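# Move sample box into freezer rack across room

## Task

Pick up the sample box on the shelved bench by the door, carry it to the freezer rack on the shelved bench by the window, and push it fully into a free slot. The task fails if the rack leaves its bench, if any other box is not fully seated in the rack, or if the sample box touches the floor at any point. The parked cart, pedal bin and stool may be moved. Finish by opening the gripper and backing the robot away, and the robot must not fall over or be left tilted.

## Robot and tools

Robot: a Rainbow Robotics RB-Y1 with a two-wheel differential base plus two rear casters, a head, two seven-joint arms with parallel grippers, and a torso. The lower torso (the leg) folds at ankle, knee and hip. The base measures 0.66 m by 0.58 m, and its front edge sits 0.10 m ahead of the drive axle. It cannot strafe. A bent leg may reach past the base's front edge.

Frames: the base frame has its origin on the floor between the drive wheels, x forward, y left, z up. The chest, left_hand and right_hand values in results are expressed in it. chest is a spine point 0.08 m under the shoulders. Each hand point lies between its finger pads; the fingers point along the hand's -z and close along its x. Reported hand positions get less accurate the farther the arm reaches. Odometry is the base frame as it was at scene start; base_odometry comes from wheel turns only, so slip looks like motion. Heading runs from -3.142 to 3.142, left positive.

execute_actions: arguments are "actions" (a list holding one action, or empty to just read state and images) and optional "cameras" (any of head_camera, left_wrist_camera, right_wrist_camera, or all; omitted or null gives all, [] gives none). An action may contain:
- "base": exactly one relative move, either {"translate_m": d}, metres driven straight from the current spot (positive forward, -3 to 3), or {"rotate_rad": d}, an in-place turn (positive counter-clockwise seen from above, -3.2 to 3.2). Moves that would need over 8.667 s at their top speed are refused.
- "joints": a dictionary keyed by joint name giving absolute targets in radians (grippers in metres of pad opening). Ranges: torso_squat_rad 0 to 1.2 (higher lowers a level chest); torso_shift_rad -0.3 to 0.6 (positive pushes hips forward); torso_pitch_rad -0.2 to 1.4 (positive leans forward); torso_yaw_rad -1.5 to 1.5 (positive left). Per arm: shoulder_pitch -2.356 to 2.356 (0 hanging, negative raises forward); left_shoulder_roll_rad 0 to 3.141 and right_shoulder_roll_rad -3.141 to 0 (away from the body is positive on the left, negative on the right); shoulder_yaw -2.094 to 2.094; elbow -2.617 to 0.01 (negative bends); forearm_roll -3.141 to 3.141; wrist_pitch -1.57 to 1.919 (negative tips the hand forward); hand_roll -2.705 to 2.705; gripper_m 0 to 0.1. Yaw and roll signs are identical for both arms. head_pan_rad -0.523 to 0.523 (relative to the chest, left positive); head_tilt_rad -0.35 to 1.57 (positive looks down). Joint tolerances are ±0.02, grippers ±0.004.
- "speeds": optional caps, translate_m 0.05 to 0.4 m/s, rotate_rad 0.1 to 1.509 rad/s.
- "min_time_s": 0.1 to 8, the shortest duration for every arm and head motion in that action.
Torso joints also obey joint-sum limits: squat + shift <= 1.52; squat - shift + pitch <= 1.57; shift + 0.5 pitch - 0.4 squat <= 0.7; shift + 0.3 pitch - 0.5 squat <= 0.39. Violating one leaves the commanded torso joints short and off_target. Any unknown key or out-of-range number rejects the call entirely. Joints you leave out may keep chasing earlier targets.

wait: "seconds" 0 to 10; commands nothing and returns state plus images. zoom_image: "camera" and "region" [x0, y0, x1, y1] in pixels of that camera's latest full image, at most 504 by 504; head_camera is 896x504, wrist cameras 644x364. finished_scene: "scene", the current scene's number; irreversible, and it reports success.

Results: joint_positions, hand and chest positions, base_odometry, motor temperatures per arm, and a pictures line naming the images' order. base_status and joint_status describe how each commanded motion ended: done (for the base, wheels turned the full amount even with slip), off_target (settled short, perhaps still pushing), time_out, contact_stop (torso or arm met firm resistance), stopped_with_arm (torso halted because an arm contact-stopped), limit_stop_at_own_body (self-collision guard acted before touching), limit_stop_at_<name>, not_followed (the arm's targets were withheld; a cause line suggests a fix). A stop on one joint halts its whole group (torso, left arm, right arm), and those joints then keep their current positions. on_its_own lists uncommanded parts; its held at value is a target, not a position. If a result reports a stop, the remaining calls in that reply are skipped.

Recovery: after a stop, first back the arm away in its own action, then the torso. If both hands grip one object and the torso contact-stops immediately with nothing in the way, resend every arm joint at its reported position, then repeat the torso command.

Grasping: command the gripper at least 0.005 m narrower than the object; off_target is then expected.

Cautions: the base keeps driving into furniture and may keep shoving it. A torso leg meeting furniture can slide the robot backward while reporting done, unseen by odometry. Never let the arms collide or press on each other, fingers included; the collision check ignores hands and palms. Each arm carries up to 3 kg; weight held far forward can tip the robot, and nothing prevents that. Joint torque reaching its load limit (shoulders 64.4, elbow 33.1, wrist joints 23 N m) freezes the robot for 10 s. Motors heat while holding loads: warnings at 65 °C, a braking fault at 80 °C; resend targets afterward. The simulation keeps running while you think, holding the last command. Avoid drops, slams, hard pushes and letting things fall; loose objects may occasionally get nudged.

Each tool is called after "Request:" as name(argument=value, ...) on one line, values as JSON.

## Session

I'll start by looking at the current state and camera images.

Request:
execute_actions(actions=[])

Scene clock: 0.00 s.
Motor temperatures (°C, as the motors report them): left_arm=[30 27 29 28 32 32 35] | right_arm=[27 30 25 28 34 36 37]
base_odometry: x=+0.000 y=+0.000 heading=+0.000 (m, m, rad; odometry frame)
base_status: not commanded
joint_positions: torso_squat_rad=+0.350 torso_shift_rad=+0.000 torso_pitch_rad=+0.000 torso_yaw_rad=-0.001 left_shoulder_pitch_rad=-0.004 left_shoulder_roll_rad=+0.014 left_shoulder_yaw_rad=+0.038 left_elbow_rad=-0.098 left_forearm_roll_rad=-0.019 left_wrist_pitch_rad=+0.017 left_hand_roll_rad=+0.014 left_gripper_m=+0.099 right_shoulder_pitch_rad=+0.015 right_shoulder_roll_rad=-0.038 right_shoulder_yaw_rad=+0.024 right_elbow_rad=-0.221 right_forearm_roll_rad=-0.002 right_wrist_pitch_rad=-0.020 right_hand_roll_rad=-0.026 right_gripper_m=+0.100 head_pan_rad=+0.000 head_tilt_rad=+0.400
joint_status: not commanded
chest: x=-0.2276 y=+0.0000 z=+1.2474 quat_wxyz=(+1.000, +0.000, +0.000, +0.000) (m; base frame)
left_hand: x=-0.1810 y=+0.2326 z=+0.5642 quat_wxyz=(+0.999, +0.008, -0.042, +0.015) (m; base frame)
right_hand: x=-0.1273 y=-0.2460 z=+0.5697 quat_wxyz=(+0.993, -0.016, -0.113, -0.003) (m; base frame)
pictures: head_camera, left_wrist_camera, right_wrist_camera
Images, in order (width x height): head_camera 896x504, left_wrist_camera 644x364, right_wrist_camera 644x364.

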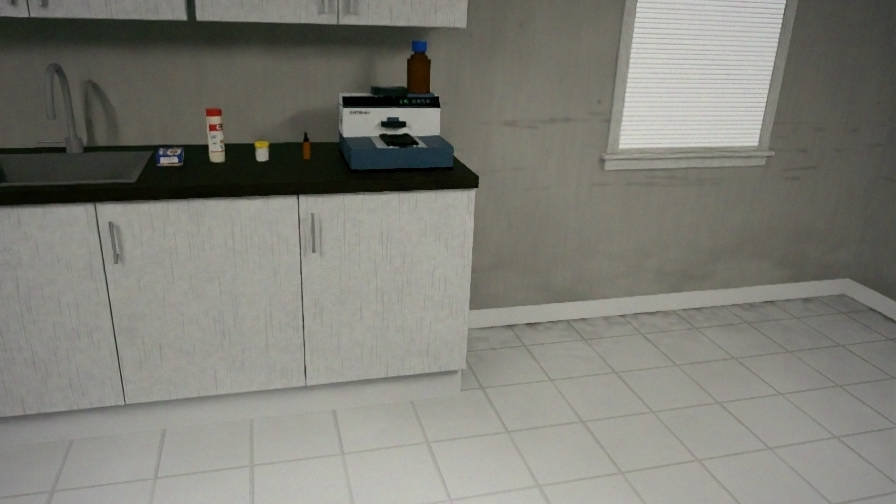

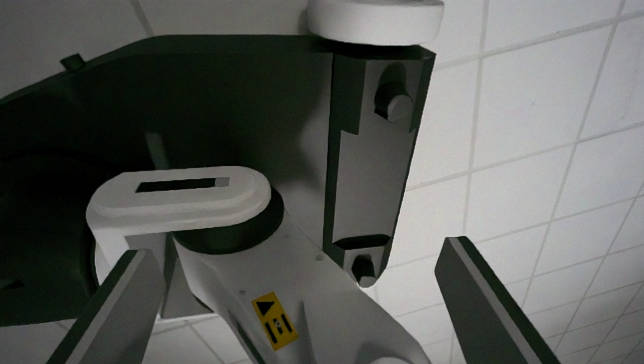

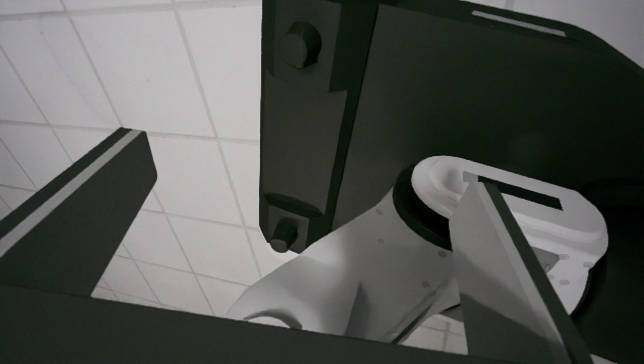

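Request:
execute_actions(actions=[{"joints": {"head_pan_rad": 0.52, "head_tilt_rad": 0.3, "torso_yaw_rad": 0.5}}], cameras=["head_camera"])

Scene clock: 1.83 s.
Motor temperatures (°C, as the motors report them): left_arm=[30 27 29 28 32 32 35] | right_arm=[27 30 25 28 34 36 37]
base_odometry: x=+0.000 y=+0.000 heading=+0.000 (m, m, rad; odometry frame)
base_status: not commanded
joint_positions: torso_squat_rad=+0.350 torso_shift_rad=+0.000 torso_pitch_rad=+0.000 torso_yaw_rad=+0.500 left_shoulder_pitch_rad=-0.004 left_shoulder_roll_rad=+0.014 left_shoulder_yaw_rad=+0.038 left_elbow_rad=-0.098 left_forearm_roll_rad=-0.019 left_wrist_pitch_rad=+0.017 left_hand_roll_rad=+0.014 left_gripper_m=+0.099 right_shoulder_pitch_rad=+0.015 right_shoulder_roll_rad=-0.038 right_shoulder_yaw_rad=+0.024 right_elbow_rad=-0.221 right_forearm_roll_rad=-0.002 right_wrist_pitch_rad=-0.020 right_hand_roll_rad=-0.026 right_gripper_m=+0.100 head_pan_rad=+0.520 head_tilt_rad=+0.300
joint_status: all done
chest: x=-0.2276 y=+0.0000 z=+1.2474 quat_wxyz=(+0.969, +0.000, +0.000, +0.247) (m; base frame)
left_hand: x=-0.2982 y=+0.2266 z=+0.5643 quat_wxyz=(+0.964, +0.019, -0.039, +0.262) (m; base frame)
right_hand: x=-0.0213 y=-0.1675 z=+0.5697 quat_wxyz=(+0.963, +0.013, -0.113, +0.243) (m; base frame)
pictures: head_camera
Images, in order (width x height): head_camera 896x504.

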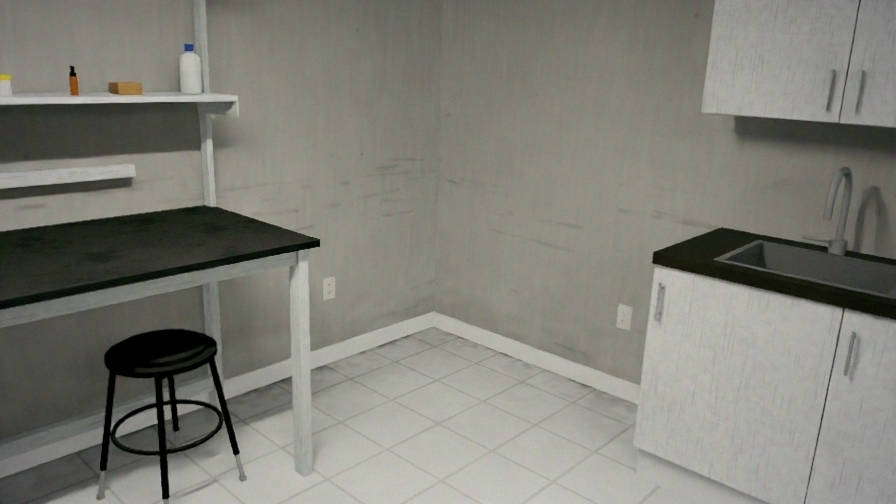

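Request:
execute_actions(actions=[{"joints": {"torso_yaw_rad": 1.4}}], cameras=["head_camera"])

Scene clock: 3.70 s.
Motor temperatures (°C, as the motors report them): left_arm=[30 27 29 28 32 32 35] | right_arm=[27 30 25 28 34 36 37]
base_odometry: x=+0.000 y=+0.000 heading=+0.000 (m, m, rad; odometry frame)
base_status: not commanded
joint_positions: torso_squat_rad=+0.350 torso_shift_rad=+0.000 torso_pitch_rad=+0.000 torso_yaw_rad=+1.174 left_shoulder_pitch_rad=-0.004 left_shoulder_roll_rad=+0.014 left_shoulder_yaw_rad=+0.038 left_elbow_rad=-0.097 left_forearm_roll_rad=-0.019 left_wrist_pitch_rad=+0.017 left_hand_roll_rad=+0.014 left_gripper_m=+0.099 right_shoulder_pitch_rad=+0.015 right_shoulder_roll_rad=-0.038 right_shoulder_yaw_rad=+0.024 right_elbow_rad=-0.221 right_forearm_roll_rad=-0.002 right_wrist_pitch_rad=-0.020 right_hand_roll_rad=-0.026 right_gripper_m=+0.100 head_pan_rad=+0.520 head_tilt_rad=+0.300
joint_status: torso_yaw_rad limit_stop_at_own_body (moved +0.674 of +0.900)
on_its_own: torso_yaw_rad is held at +1.174, not at your +1.400, since a limit_stop_at_own_body
chest: x=-0.2276 y=+0.0000 z=+1.2474 quat_wxyz=(+0.833, +0.000, +0.000, +0.554) (m; base frame)
left_hand: x=-0.4242 y=+0.1329 z=+0.5642 quat_wxyz=(+0.823, +0.030, -0.031, +0.566) (m; base frame)
right_hand: x=+0.0384 y=-0.0015 z=+0.5698 quat_wxyz=(+0.828, +0.050, -0.103, +0.548) (m; base frame)
pictures: head_camera
Images, in order (width x height): head_camera 896x504.

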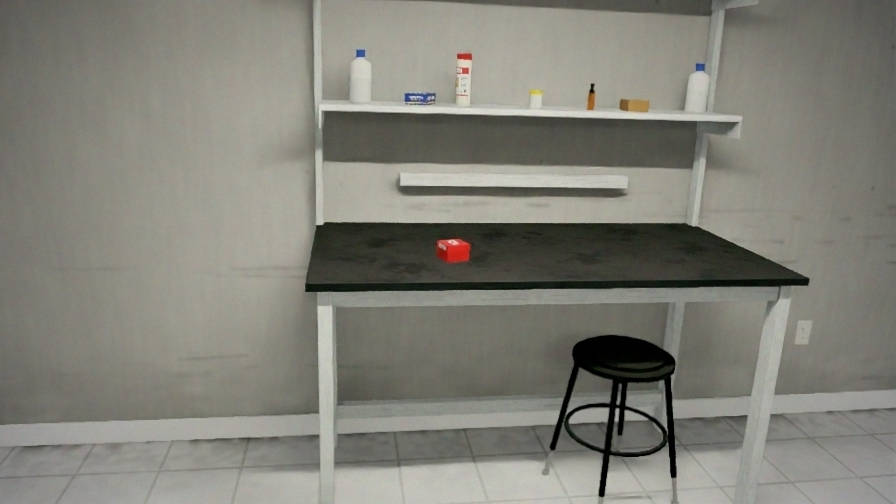

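Request:
zoom_image(camera="head_camera", region=[392, 210, 512, 290])

Region (392, 210, 512, 290) of head_camera's 896x504 image, scaled by 4.200, with more detail than that image has.

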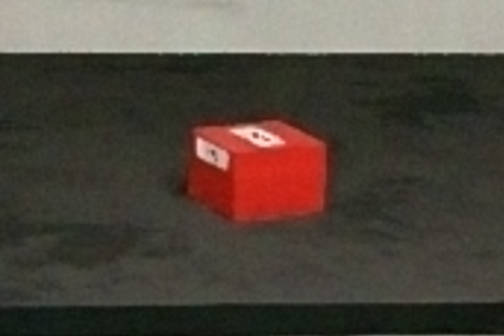

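Request:
execute_actions(actions=[{"joints": {"torso_yaw_rad": -0.75, "head_pan_rad": -0.52}}], cameras=["head_camera"])

Scene clock: 8.47 s.
Motor temperatures (°C, as the motors report them): left_arm=[30 27 29 28 32 32 35] | right_arm=[27 30 25 28 34 36 37]
base_odometry: x=+0.000 y=+0.000 heading=+0.000 (m, m, rad; odometry frame)
base_status: not commanded
joint_positions: torso_squat_rad=+0.350 torso_shift_rad=+0.000 torso_pitch_rad=+0.000 torso_yaw_rad=-0.750 left_shoulder_pitch_rad=-0.004 left_shoulder_roll_rad=+0.014 left_shoulder_yaw_rad=+0.038 left_elbow_rad=-0.097 left_forearm_roll_rad=-0.019 left_wrist_pitch_rad=+0.017 left_hand_roll_rad=+0.014 left_gripper_m=+0.099 right_shoulder_pitch_rad=+0.015 right_shoulder_roll_rad=-0.038 right_shoulder_yaw_rad=+0.024 right_elbow_rad=-0.221 right_forearm_roll_rad=-0.002 right_wrist_pitch_rad=-0.020 right_hand_roll_rad=-0.026 right_gripper_m=+0.100 head_pan_rad=-0.520 head_tilt_rad=+0.300
joint_status: all done
chest: x=-0.2276 y=+0.0000 z=+1.2474 quat_wxyz=(+0.930, +0.000, +0.000, -0.366) (m; base frame)
left_hand: x=-0.0355 y=+0.1386 z=+0.5641 quat_wxyz=(+0.935, -0.008, -0.042, -0.352) (m; base frame)
right_hand: x=-0.3221 y=-0.2485 z=+0.5697 quat_wxyz=(+0.924, -0.056, -0.099, -0.366) (m; base frame)
pictures: head_camera
Images, in order (width x height): head_camera 896x504.

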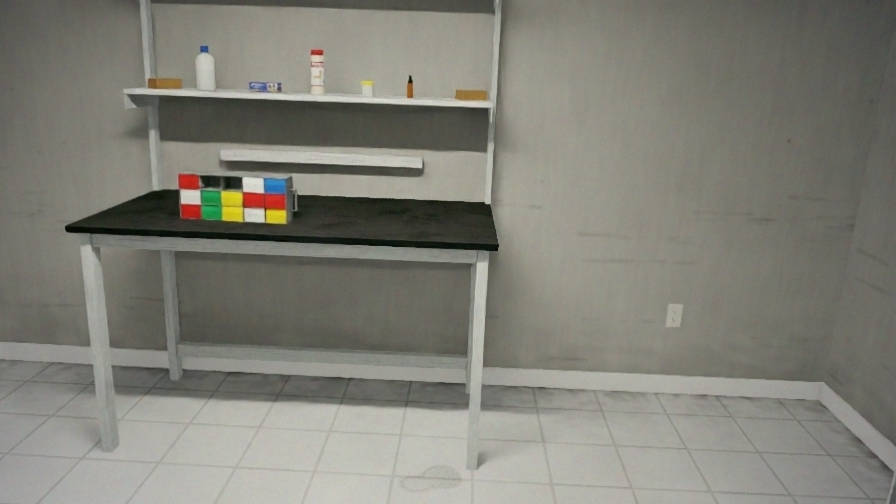

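Request:
zoom_image(camera="head_camera", region=[160, 150, 320, 250])

Region (160, 150, 320, 250) of head_camera's 896x504 image, scaled by 3.150, with more detail than that image has; it fills the top 315 rows of this view, and the rest is white.

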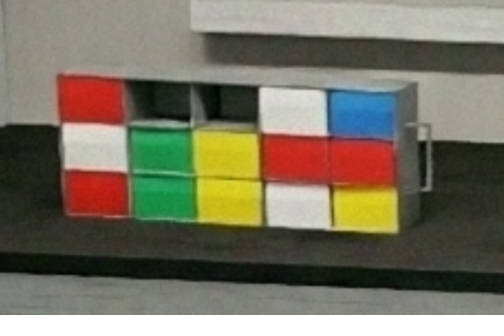

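Request:
zoom_image(camera="head_camera", region=[0, 170, 336, 504])

Request:
zoom_image(camera="head_camera", region=[300, 170, 636, 504])

Request:
zoom_image(camera="head_camera", region=[560, 170, 896, 504])

Region (0, 170, 336, 504) of head_camera's 896x504 image, scaled by 1.500, with more detail than that image has; it fills the top 501 rows of this view, and the rest is white.

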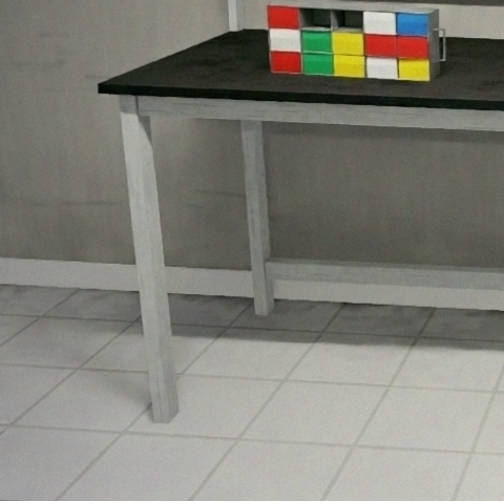

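Region (300, 170, 636, 504) of head_camera's 896x504 image, scaled by 1.500, with more detail than that image has; it fills the top 501 rows of this view, and the rest is white.

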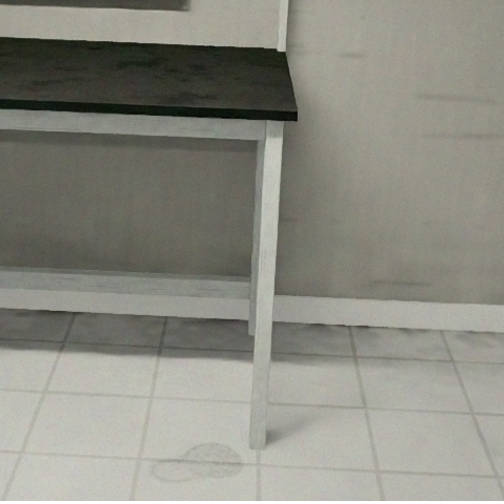

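Region (560, 170, 896, 504) of head_camera's 896x504 image, scaled by 1.500, with more detail than that image has; it fills the top 501 rows of this view, and the rest is white.

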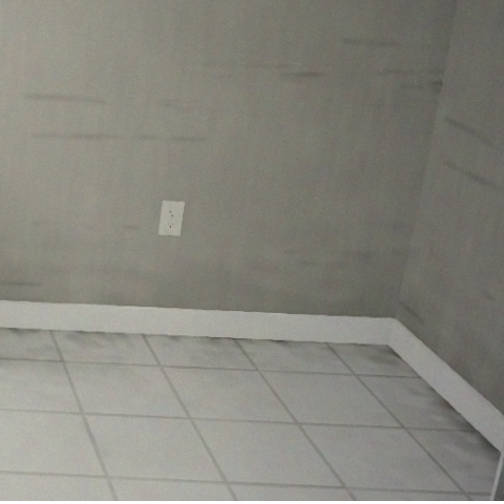

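Request:
execute_actions(actions=[{"joints": {"torso_yaw_rad": -1.12, "head_tilt_rad": 0.62}}])

Scene clock: 12.50 s.
Motor temperatures (°C, as the motors report them): left_arm=[30 27 29 28 32 32 35] | right_arm=[27 30 25 28 34 36 37]
base_odometry: x=+0.000 y=+0.000 heading=+0.000 (m, m, rad; odometry frame)
base_status: not commanded
joint_positions: torso_squat_rad=+0.350 torso_shift_rad=+0.000 torso_pitch_rad=+0.000 torso_yaw_rad=-1.071 left_shoulder_pitch_rad=-0.004 left_shoulder_roll_rad=+0.014 left_shoulder_yaw_rad=+0.038 left_elbow_rad=-0.098 left_forearm_roll_rad=-0.019 left_wrist_pitch_rad=+0.017 left_hand_roll_rad=+0.014 left_gripper_m=+0.099 right_shoulder_pitch_rad=+0.016 right_shoulder_roll_rad=-0.038 right_shoulder_yaw_rad=+0.024 right_elbow_rad=-0.221 right_forearm_roll_rad=-0.002 right_wrist_pitch_rad=-0.020 right_hand_roll_rad=-0.026 right_gripper_m=+0.100 head_pan_rad=-0.520 head_tilt_rad=+0.620
joint_status: torso_yaw_rad limit_stop_at_own_body (moved -0.321 of -0.370); the others done
on_its_own: torso_yaw_rad is held at -1.071, not at your -1.120, since a limit_stop_at_own_body
chest: x=-0.2276 y=+0.0000 z=+1.2474 quat_wxyz=(+0.860, +0.000, +0.000, -0.510) (m; base frame)
left_hand: x=-0.0016 y=+0.0706 z=+0.5641 quat_wxyz=(+0.867, -0.015, -0.040, -0.496) (m; base frame)
right_hand: x=-0.3960 y=-0.2059 z=+0.5698 quat_wxyz=(+0.853, -0.071, -0.089, -0.509) (m; base frame)
pictures: head_camera, left_wrist_camera, right_wrist_camera
Images, in order (width x height): head_camera 896x504, left_wrist_camera 644x364, right_wrist_camera 644x364.

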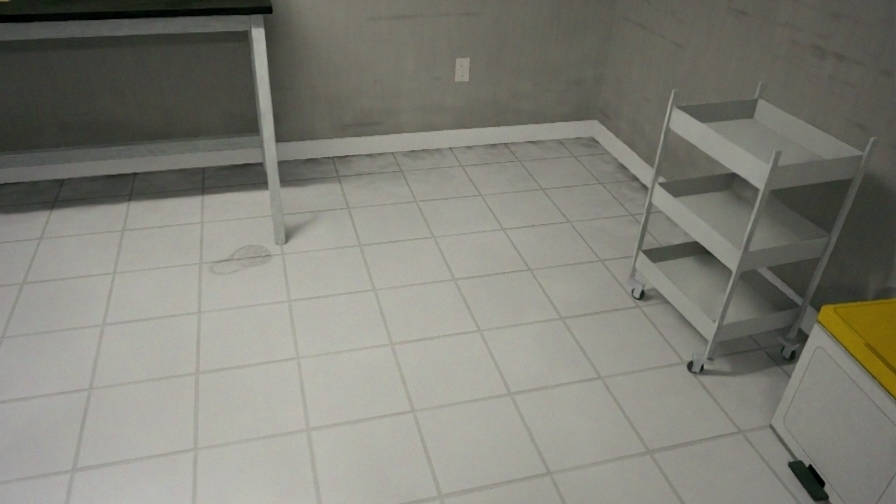

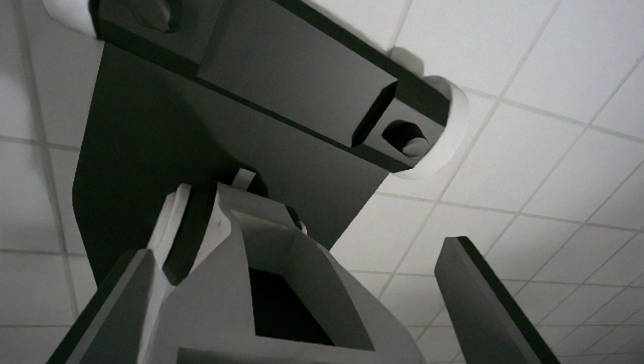

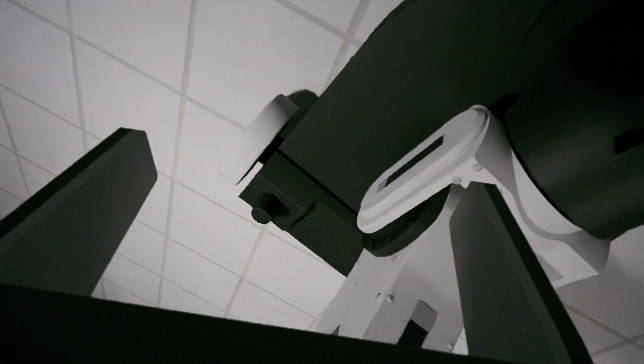

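Request:
execute_actions(actions=[{"base": {"rotate_rad": 1.52}, "joints": {"torso_yaw_rad": 0.118, "head_pan_rad": 0.15, "head_tilt_rad": 0.45, "left_shoulder_pitch_rad": -0.352, "left_shoulder_roll_rad": 0.209, "left_shoulder_yaw_rad": 0.587, "left_elbow_rad": -1.5, "left_forearm_roll_rad": 0.0, "left_wrist_pitch_rad": 0.766, "left_hand_roll_rad": -1.571}, "min_time_s": 3.2}], cameras=["head_camera", "left_wrist_camera"])

Scene clock: 23.57 s.
Motor temperatures (°C, as the motors report them): left_arm=[30 27 29 28 32 32 35] | right_arm=[27 30 25 28 34 36 37]
base_odometry: x=+0.000 y=+0.000 heading=+1.520 (m, m, rad; odometry frame)
base_status: done
joint_positions: torso_squat_rad=+0.350 torso_shift_rad=+0.000 torso_pitch_rad=+0.000 torso_yaw_rad=+0.118 left_shoulder_pitch_rad=-0.004 left_shoulder_roll_rad=+0.209 left_shoulder_yaw_rad=+0.587 left_elbow_rad=-1.500 left_forearm_roll_rad=+0.000 left_wrist_pitch_rad=+0.766 left_hand_roll_rad=-1.571 left_gripper_m=+0.099 right_shoulder_pitch_rad=+0.015 right_shoulder_roll_rad=-0.038 right_shoulder_yaw_rad=+0.024 right_elbow_rad=-0.221 right_forearm_roll_rad=-0.002 right_wrist_pitch_rad=-0.020 right_hand_roll_rad=-0.026 right_gripper_m=+0.100 head_pan_rad=+0.150 head_tilt_rad=+0.450
joint_status: left_shoulder_pitch_rad limit_stop_at_own_body (moved +0.000 of -0.348); the others done
on_its_own: left_shoulder_pitch_rad is held at -0.004, not at your -0.352, since a limit_stop_at_own_body
chest: x=-0.2276 y=-0.0001 z=+1.2474 quat_wxyz=(+0.998, +0.000, +0.000, +0.059) (m; base frame)
left_hand: x=+0.0711 y=+0.5996 z=+0.8942 quat_wxyz=(+0.810, +0.408, -0.100, -0.409) (m; base frame)
right_hand: x=-0.0989 y=-0.2324 z=+0.5696 quat_wxyz=(+0.992, -0.009, -0.114, +0.056) (m; base frame)
pictures: head_camera, left_wrist_camera
Images, in order (width x height): head_camera 896x504, left_wrist_camera 644x364.

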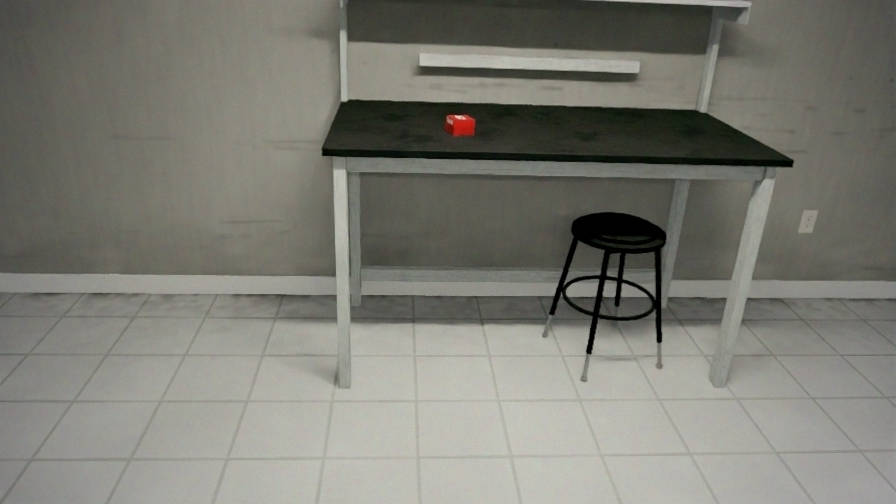

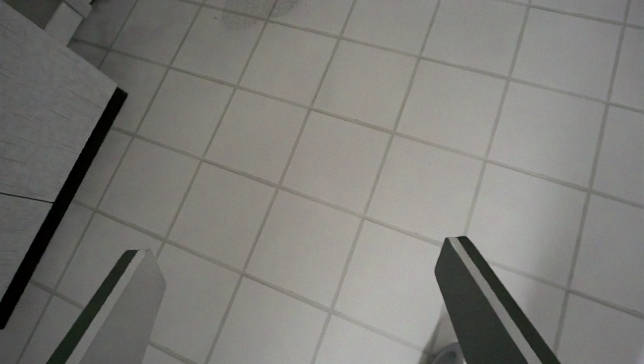

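Request:
execute_actions(actions=[{"base": {"translate_m": 1.35}, "joints": {"left_shoulder_pitch_rad": -0.352, "head_pan_rad": 0.45, "head_tilt_rad": 0.6}, "min_time_s": 1.5}], cameras=["head_camera", "left_wrist_camera"])

Scene clock: 28.50 s.
Motor temperatures (°C, as the motors report them): left_arm=[30 27 29 28 32 32 35] | right_arm=[27 30 25 28 34 36 37]
base_odometry: x=+0.068 y=+1.348 heading=+1.520 (m, m, rad; odometry frame)
base_status: done
joint_positions: torso_squat_rad=+0.350 torso_shift_rad=+0.000 torso_pitch_rad=+0.000 torso_yaw_rad=+0.118 left_shoulder_pitch_rad=-0.352 left_shoulder_roll_rad=+0.209 left_shoulder_yaw_rad=+0.587 left_elbow_rad=-1.500 left_forearm_roll_rad=+0.000 left_wrist_pitch_rad=+0.766 left_hand_roll_rad=-1.571 left_gripper_m=+0.099 right_shoulder_pitch_rad=+0.015 right_shoulder_roll_rad=-0.038 right_shoulder_yaw_rad=+0.024 right_elbow_rad=-0.221 right_forearm_roll_rad=-0.002 right_wrist_pitch_rad=-0.020 right_hand_roll_rad=-0.026 right_gripper_m=+0.100 head_pan_rad=+0.450 head_tilt_rad=+0.600
joint_status: all done
chest: x=-0.2276 y=-0.0001 z=+1.2474 quat_wxyz=(+0.998, +0.000, +0.000, +0.059) (m; base frame)
left_hand: x=+0.2330 y=+0.5648 z=+1.0412 quat_wxyz=(+0.750, +0.477, -0.246, -0.387) (m; base frame)
right_hand: x=-0.0988 y=-0.2324 z=+0.5696 quat_wxyz=(+0.992, -0.009, -0.114, +0.056) (m; base frame)
pictures: head_camera, left_wrist_camera
Images, in order (width x height): head_camera 896x504, left_wrist_camera 644x364.

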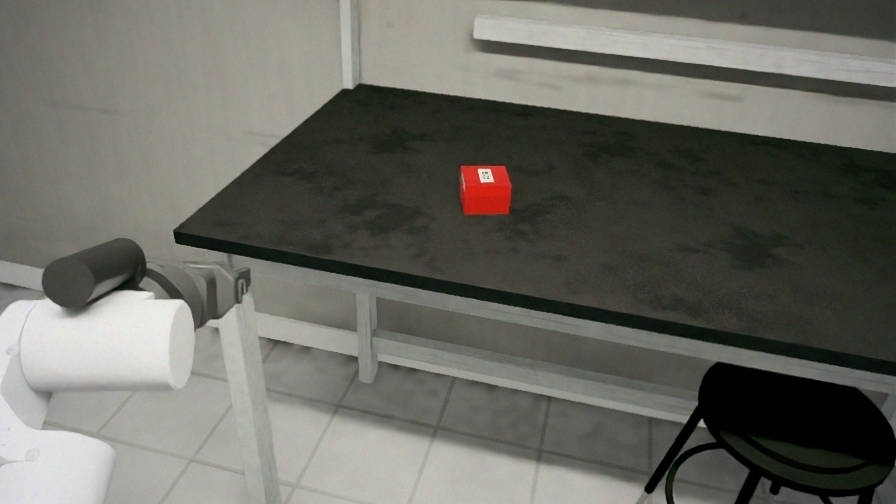

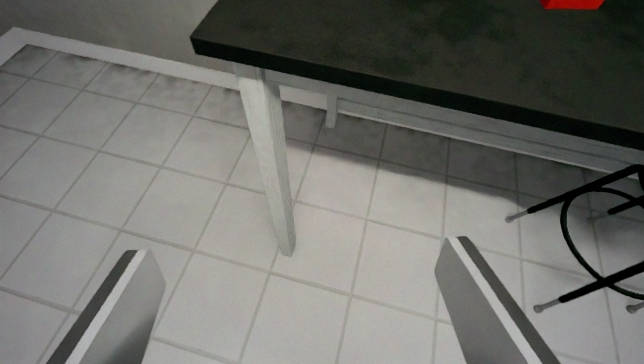

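Request:
zoom_image(camera="head_camera", region=[436, 150, 536, 230])

Request:
zoom_image(camera="head_camera", region=[20, 200, 300, 420])

Region (436, 150, 536, 230) of head_camera's 896x504 image, scaled by 5.040, with more detail than that image has; it fills the top 403 rows of this view, and the rest is white.

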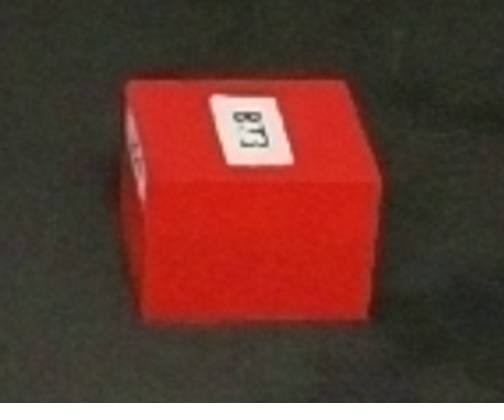

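Region (20, 200, 300, 420) of head_camera's 896x504 image, scaled by 1.800, with more detail than that image has; it fills the top 396 rows of this view, and the rest is white.

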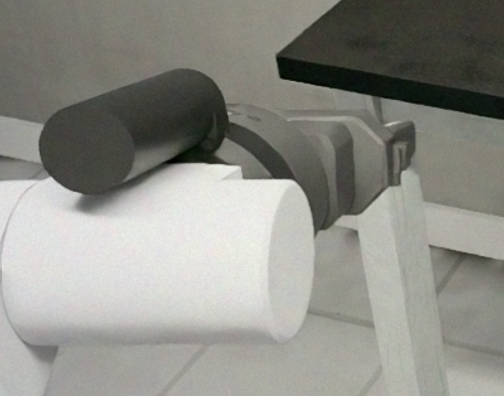

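Request:
execute_actions(actions=[{"base": {"translate_m": 0.49}, "joints": {"torso_yaw_rad": -0.028, "torso_squat_rad": 0.44, "left_forearm_roll_rad": -0.196, "left_wrist_pitch_rad": 0.78, "left_hand_roll_rad": -1.366, "left_gripper_m": 0.1, "head_pan_rad": 0.52, "head_tilt_rad": 0.7}, "min_time_s": 1.0}], cameras=["head_camera", "left_wrist_camera"])

Scene clock: 33.30 s.
Motor temperatures (°C, as the motors report them): left_arm=[30 27 29 28 32 32 35] | right_arm=[27 30 25 28 34 36 37]
base_odometry: x=+0.093 y=+1.838 heading=+1.521 (m, m, rad; odometry frame)
base_status: done
joint_positions: torso_squat_rad=+0.440 torso_shift_rad=+0.000 torso_pitch_rad=+0.000 torso_yaw_rad=-0.028 left_shoulder_pitch_rad=-0.352 left_shoulder_roll_rad=+0.209 left_shoulder_yaw_rad=+0.587 left_elbow_rad=-1.500 left_forearm_roll_rad=-0.196 left_wrist_pitch_rad=+0.780 left_hand_roll_rad=-1.366 left_gripper_m=+0.099 right_shoulder_pitch_rad=+0.015 right_shoulder_roll_rad=-0.038 right_shoulder_yaw_rad=+0.024 right_elbow_rad=-0.221 right_forearm_roll_rad=-0.002 right_wrist_pitch_rad=-0.020 right_hand_roll_rad=-0.026 right_gripper_m=+0.100 head_pan_rad=+0.520 head_tilt_rad=+0.700
joint_status: all done
chest: x=-0.2276 y=-0.0001 z=+1.2233 quat_wxyz=(+1.000, +0.000, +0.000, -0.014) (m; base frame)
left_hand: x=+0.2937 y=+0.5188 z=+1.0171 quat_wxyz=(+0.751, +0.478, -0.244, -0.385) (m; base frame)
right_hand: x=-0.1341 y=-0.2488 z=+0.5455 quat_wxyz=(+0.993, -0.017, -0.113, -0.016) (m; base frame)
pictures: head_camera, left_wrist_camera
Images, in order (width x height): head_camera 896x504, left_wrist_camera 644x364.

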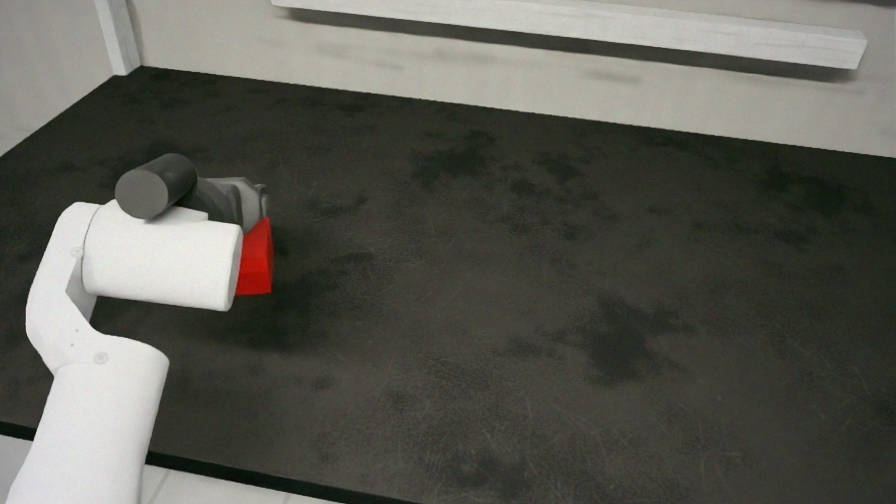

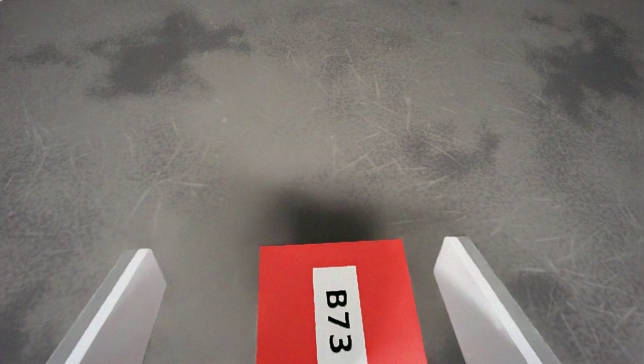

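Request:
zoom_image(camera="left_wrist_camera", region=[30, 200, 330, 364])

Request:
zoom_image(camera="left_wrist_camera", region=[300, 200, 600, 364])

Region (30, 200, 330, 364) of left_wrist_camera's 644x364 image, scaled by 1.680, with more detail than that image has; it fills the top 276 rows of this view, and the rest is white.

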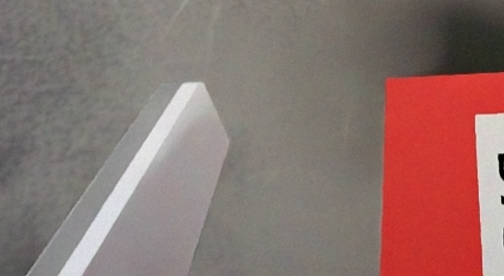

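Region (300, 200, 600, 364) of left_wrist_camera's 644x364 image, scaled by 1.680, with more detail than that image has; it fills the top 276 rows of this view, and the rest is white.

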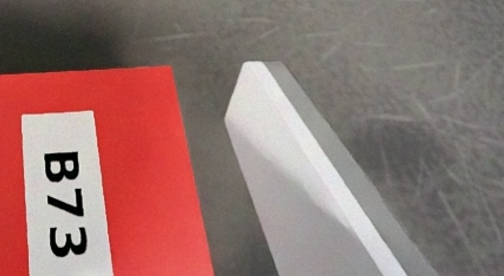

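Request:
execute_actions(actions=[{"base": {"translate_m": -0.035}, "joints": {"torso_yaw_rad": -0.098, "torso_squat_rad": 0.53, "left_forearm_roll_rad": -0.289, "left_wrist_pitch_rad": 0.797, "left_hand_roll_rad": -1.268}}], cameras=["head_camera", "left_wrist_camera"])

Scene clock: 35.80 s.
Motor temperatures (°C, as the motors report them): left_arm=[30 27 29 28 32 32 35] | right_arm=[27 30 25 28 34 36 37]
base_odometry: x=+0.091 y=+1.803 heading=+1.521 (m, m, rad; odometry frame)
base_status: done
joint_positions: torso_squat_rad=+0.530 torso_shift_rad=+0.000 torso_pitch_rad=+0.000 torso_yaw_rad=-0.098 left_shoulder_pitch_rad=-0.352 left_shoulder_roll_rad=+0.209 left_shoulder_yaw_rad=+0.587 left_elbow_rad=-1.500 left_forearm_roll_rad=-0.289 left_wrist_pitch_rad=+0.797 left_hand_roll_rad=-1.268 left_gripper_m=+0.099 right_shoulder_pitch_rad=+0.015 right_shoulder_roll_rad=-0.038 right_shoulder_yaw_rad=+0.024 right_elbow_rad=-0.221 right_forearm_roll_rad=-0.002 right_wrist_pitch_rad=-0.020 right_hand_roll_rad=-0.026 right_gripper_m=+0.100 head_pan_rad=+0.520 head_tilt_rad=+0.700
joint_status: all done
chest: x=-0.2277 y=-0.0001 z=+1.1939 quat_wxyz=(+0.999, +0.000, +0.000, -0.049) (m; base frame)
left_hand: x=+0.3199 y=+0.4941 z=+0.9878 quat_wxyz=(+0.752, +0.479, -0.243, -0.383) (m; base frame)
right_hand: x=-0.1518 y=-0.2547 z=+0.5161 quat_wxyz=(+0.992, -0.021, -0.112, -0.051) (m; base frame)
pictures: head_camera, left_wrist_camera
Images, in order (width x height): head_camera 896x504, left_wrist_camera 644x364.

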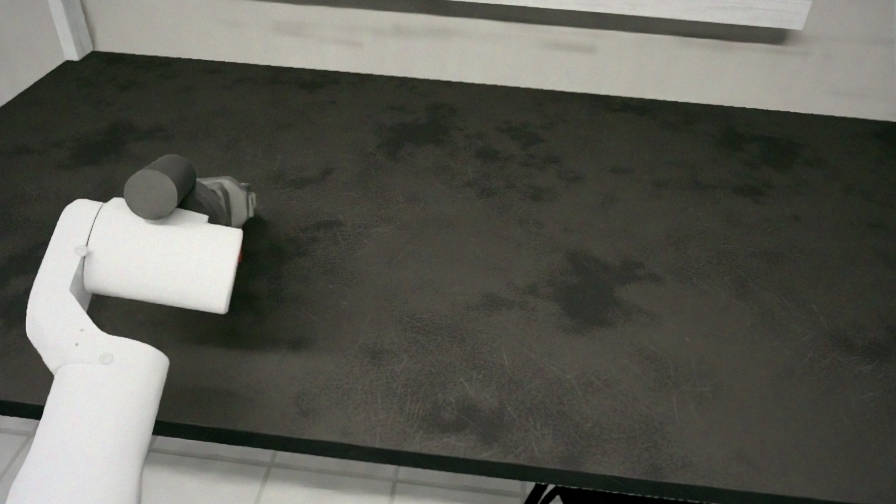

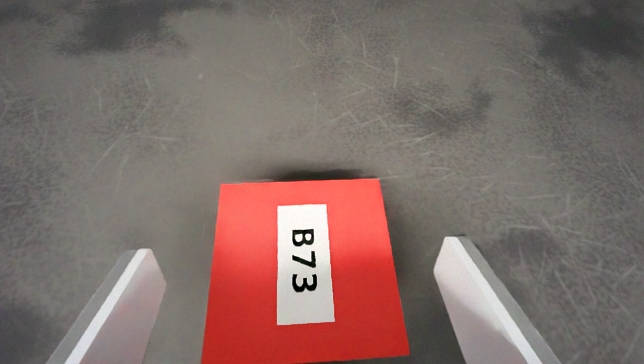

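Request:
zoom_image(camera="left_wrist_camera", region=[130, 150, 480, 364])

Region (130, 150, 480, 364) of left_wrist_camera's 644x364 image, scaled by 1.440, with more detail than that image has.

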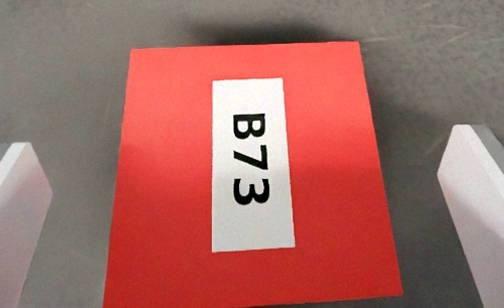

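Request:
execute_actions(actions=[{"joints": {"torso_squat_rad": 0.66}}], cameras=["head_camera", "left_wrist_camera"])

Scene clock: 37.57 s.
Motor temperatures (°C, as the motors report them): left_arm=[30 27 29 28 32 32 35] | right_arm=[27 30 25 28 34 36 37]
base_odometry: x=+0.091 y=+1.803 heading=+1.521 (m, m, rad; odometry frame)
base_status: not commanded
joint_positions: torso_squat_rad=+0.660 torso_shift_rad=+0.000 torso_pitch_rad=+0.000 torso_yaw_rad=-0.098 left_shoulder_pitch_rad=-0.352 left_shoulder_roll_rad=+0.209 left_shoulder_yaw_rad=+0.587 left_elbow_rad=-1.500 left_forearm_roll_rad=-0.289 left_wrist_pitch_rad=+0.797 left_hand_roll_rad=-1.268 left_gripper_m=+0.099 right_shoulder_pitch_rad=+0.015 right_shoulder_roll_rad=-0.038 right_shoulder_yaw_rad=+0.024 right_elbow_rad=-0.221 right_forearm_roll_rad=-0.002 right_wrist_pitch_rad=-0.020 right_hand_roll_rad=-0.026 right_gripper_m=+0.100 head_pan_rad=+0.520 head_tilt_rad=+0.700
joint_status: all done
chest: x=-0.2277 y=-0.0001 z=+1.1429 quat_wxyz=(+0.999, +0.000, +0.000, -0.049) (m; base frame)
left_hand: x=+0.3199 y=+0.4941 z=+0.9369 quat_wxyz=(+0.752, +0.479, -0.243, -0.383) (m; base frame)
right_hand: x=-0.1518 y=-0.2547 z=+0.4652 quat_wxyz=(+0.992, -0.021, -0.112, -0.051) (m; base frame)
pictures: head_camera, left_wrist_camera
Images, in order (width x height): head_camera 896x504, left_wrist_camera 644x364.

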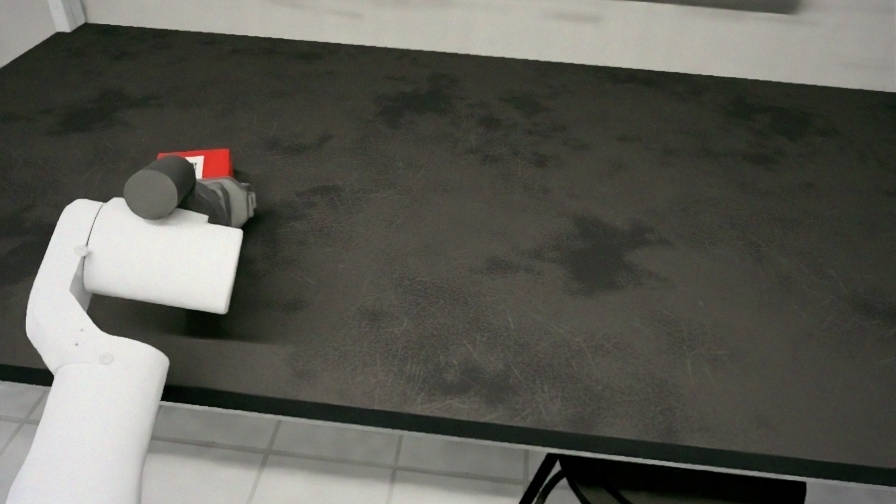

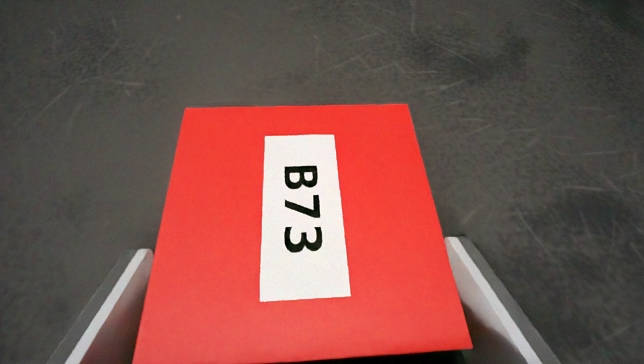

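Request:
execute_actions(actions=[{"joints": {"left_gripper_m": 0.062}}], cameras=["left_wrist_camera"])

Scene clock: 38.57 s.
Motor temperatures (°C, as the motors report them): left_arm=[30 27 29 28 32 32 35] | right_arm=[27 30 25 28 34 36 37]
base_odometry: x=+0.091 y=+1.803 heading=+1.521 (m, m, rad; odometry frame)
base_status: not commanded
joint_positions: torso_squat_rad=+0.660 torso_shift_rad=+0.000 torso_pitch_rad=+0.000 torso_yaw_rad=-0.098 left_shoulder_pitch_rad=-0.352 left_shoulder_roll_rad=+0.209 left_shoulder_yaw_rad=+0.587 left_elbow_rad=-1.500 left_forearm_roll_rad=-0.289 left_wrist_pitch_rad=+0.797 left_hand_roll_rad=-1.268 left_gripper_m=+0.075 right_shoulder_pitch_rad=+0.015 right_shoulder_roll_rad=-0.038 right_shoulder_yaw_rad=+0.024 right_elbow_rad=-0.221 right_forearm_roll_rad=-0.002 right_wrist_pitch_rad=-0.020 right_hand_roll_rad=-0.026 right_gripper_m=+0.100 head_pan_rad=+0.520 head_tilt_rad=+0.700
joint_status: left_gripper_m off_target (ended at +0.075, target +0.062)
chest: x=-0.2277 y=-0.0001 z=+1.1429 quat_wxyz=(+0.999, +0.000, +0.000, -0.049) (m; base frame)
left_hand: x=+0.3199 y=+0.4941 z=+0.9369 quat_wxyz=(+0.752, +0.479, -0.243, -0.383) (m; base frame)
right_hand: x=-0.1518 y=-0.2547 z=+0.4652 quat_wxyz=(+0.992, -0.021, -0.112, -0.051) (m; base frame)
pictures: left_wrist_camera
Images, in order (width x height): left_wrist_camera 644x364.

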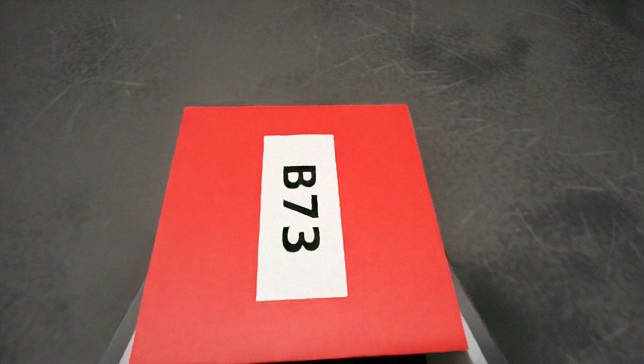

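Request:
execute_actions(actions=[{"joints": {"torso_squat_rad": 0.58}}], cameras=["left_wrist_camera"])

Scene clock: 39.73 s.
Motor temperatures (°C, as the motors report them): left_arm=[30 27 29 28 32 32 35] | right_arm=[27 30 25 28 34 36 37]
base_odometry: x=+0.091 y=+1.803 heading=+1.521 (m, m, rad; odometry frame)
base_status: not commanded
joint_positions: torso_squat_rad=+0.580 torso_shift_rad=+0.000 torso_pitch_rad=+0.001 torso_yaw_rad=-0.098 left_shoulder_pitch_rad=-0.352 left_shoulder_roll_rad=+0.209 left_shoulder_yaw_rad=+0.587 left_elbow_rad=-1.500 left_forearm_roll_rad=-0.289 left_wrist_pitch_rad=+0.797 left_hand_roll_rad=-1.268 left_gripper_m=+0.075 right_shoulder_pitch_rad=+0.015 right_shoulder_roll_rad=-0.038 right_shoulder_yaw_rad=+0.024 right_elbow_rad=-0.221 right_forearm_roll_rad=-0.002 right_wrist_pitch_rad=-0.020 right_hand_roll_rad=-0.026 right_gripper_m=+0.100 head_pan_rad=+0.520 head_tilt_rad=+0.700
joint_status: all done
chest: x=-0.2276 y=-0.0001 z=+1.1755 quat_wxyz=(+0.999, +0.000, +0.000, -0.049) (m; base frame)
left_hand: x=+0.3200 y=+0.4941 z=+0.9693 quat_wxyz=(+0.752, +0.479, -0.243, -0.383) (m; base frame)
right_hand: x=-0.1519 y=-0.2547 z=+0.4977 quat_wxyz=(+0.992, -0.021, -0.112, -0.051) (m; base frame)
pictures: left_wrist_camera
Images, in order (width x height): left_wrist_camera 644x364.

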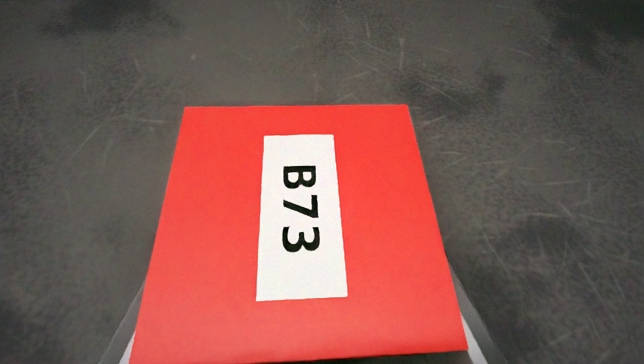

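Request:
execute_actions(actions=[{"base": {"translate_m": -0.5}, "joints": {"torso_squat_rad": 0.29, "torso_yaw_rad": -0.5, "head_pan_rad": 0.5, "head_tilt_rad": 0.3}}], cameras=["head_camera", "left_wrist_camera"])

Request:
execute_actions(actions=[{"base": {"rotate_rad": -2.72}}], cameras=["head_camera", "left_wrist_camera"])

Scene clock: 44.00 s.
Motor temperatures (°C, as the motors report them): left_arm=[30 27 29 28 32 32 35] | right_arm=[27 30 25 28 34 36 37]
base_odometry: x=+0.066 y=+1.303 heading=+1.522 (m, m, rad; odometry frame)
base_status: done
joint_positions: torso_squat_rad=+0.290 torso_shift_rad=+0.000 torso_pitch_rad=+0.000 torso_yaw_rad=-0.500 left_shoulder_pitch_rad=-0.352 left_shoulder_roll_rad=+0.209 left_shoulder_yaw_rad=+0.587 left_elbow_rad=-1.500 left_forearm_roll_rad=-0.289 left_wrist_pitch_rad=+0.797 left_hand_roll_rad=-1.268 left_gripper_m=+0.075 right_shoulder_pitch_rad=+0.015 right_shoulder_roll_rad=-0.038 right_shoulder_yaw_rad=+0.024 right_elbow_rad=-0.221 right_forearm_roll_rad=-0.002 right_wrist_pitch_rad=-0.020 right_hand_roll_rad=-0.026 right_gripper_m=+0.100 head_pan_rad=+0.500 head_tilt_rad=+0.300
joint_status: all done
chest: x=-0.2276 y=+0.0000 z=+1.2607 quat_wxyz=(+0.969, +0.000, +0.000, -0.247) (m; base frame)
left_hand: x=+0.4696 y=+0.2404 z=+1.0543 quat_wxyz=(+0.660, +0.420, -0.334, -0.525) (m; base frame)
right_hand: x=-0.2577 y=-0.2641 z=+0.5830 quat_wxyz=(+0.962, -0.043, -0.105, -0.248) (m; base frame)
pictures: head_camera, left_wrist_camera
Images, in order (width x height): head_camera 896x504, left_wrist_camera 644x364.

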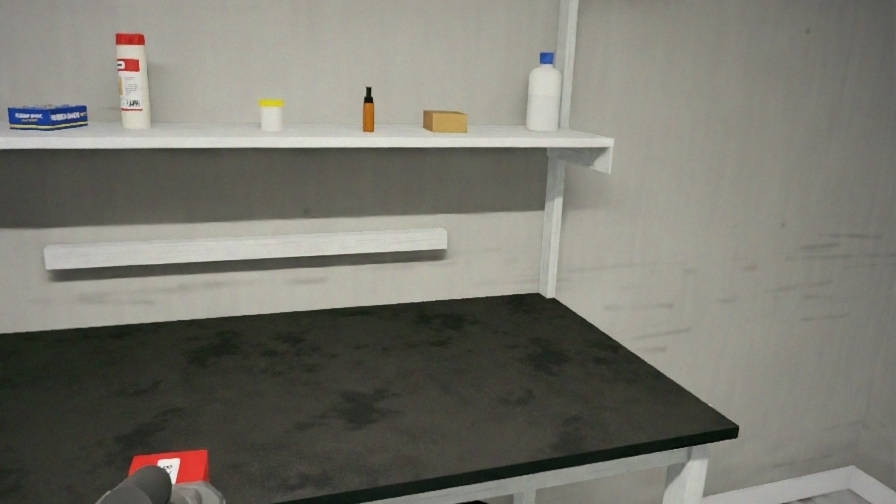

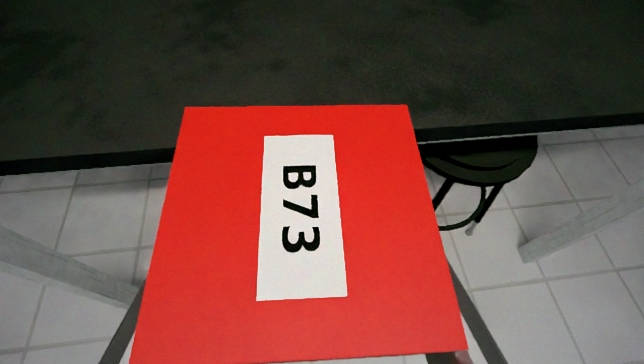

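Scene clock: 48.97 s.
Motor temperatures (°C, as the motors report them): left_arm=[30 27 29 28 32 32 35] | right_arm=[27 30 25 28 34 36 37]
base_odometry: x=+0.066 y=+1.303 heading=-1.198 (m, m, rad; odometry frame)
base_status: done
joint_positions: torso_squat_rad=+0.290 torso_shift_rad=+0.000 torso_pitch_rad=+0.000 torso_yaw_rad=-0.500 left_shoulder_pitch_rad=-0.352 left_shoulder_roll_rad=+0.209 left_shoulder_yaw_rad=+0.587 left_elbow_rad=-1.500 left_forearm_roll_rad=-0.289 left_wrist_pitch_rad=+0.797 left_hand_roll_rad=-1.268 left_gripper_m=+0.075 right_shoulder_pitch_rad=+0.015 right_shoulder_roll_rad=-0.038 right_shoulder_yaw_rad=+0.024 right_elbow_rad=-0.221 right_forearm_roll_rad=-0.002 right_wrist_pitch_rad=-0.020 right_hand_roll_rad=-0.026 right_gripper_m=+0.100 head_pan_rad=+0.500 head_tilt_rad=+0.300
joint_status: not commanded
chest: x=-0.2277 y=+0.0000 z=+1.2607 quat_wxyz=(+0.969, +0.000, +0.000, -0.247) (m; base frame)
left_hand: x=+0.4695 y=+0.2404 z=+1.0544 quat_wxyz=(+0.660, +0.420, -0.334, -0.525) (m; base frame)
right_hand: x=-0.2577 y=-0.2641 z=+0.5830 quat_wxyz=(+0.962, -0.043, -0.105, -0.248) (m; base frame)
pictures: head_camera, left_wrist_camera
Images, in order (width x height): head_camera 896x504, left_wrist_camera 644x364.

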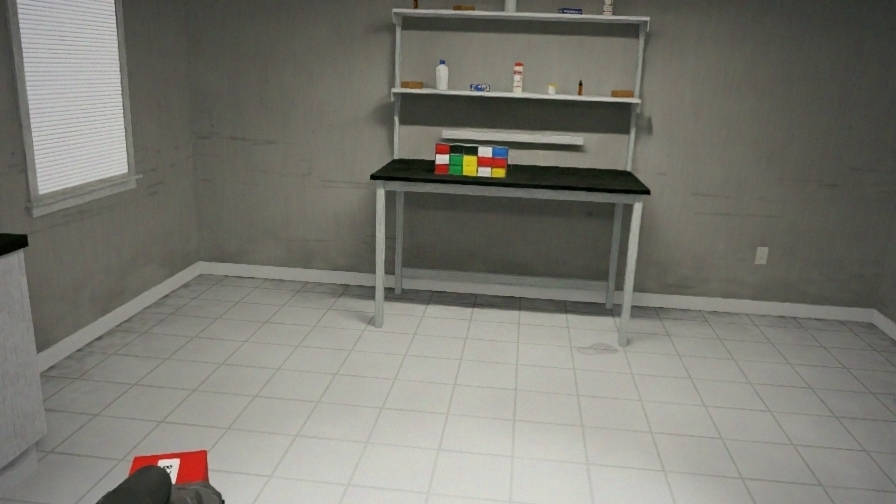

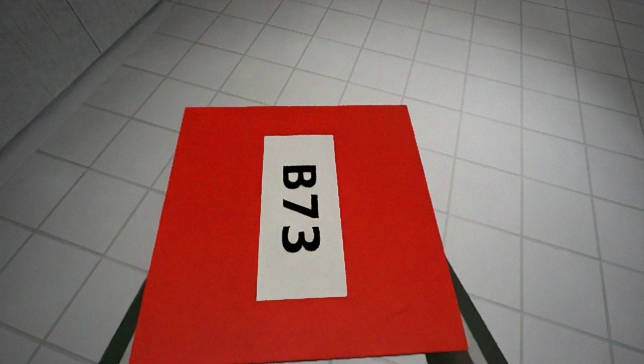

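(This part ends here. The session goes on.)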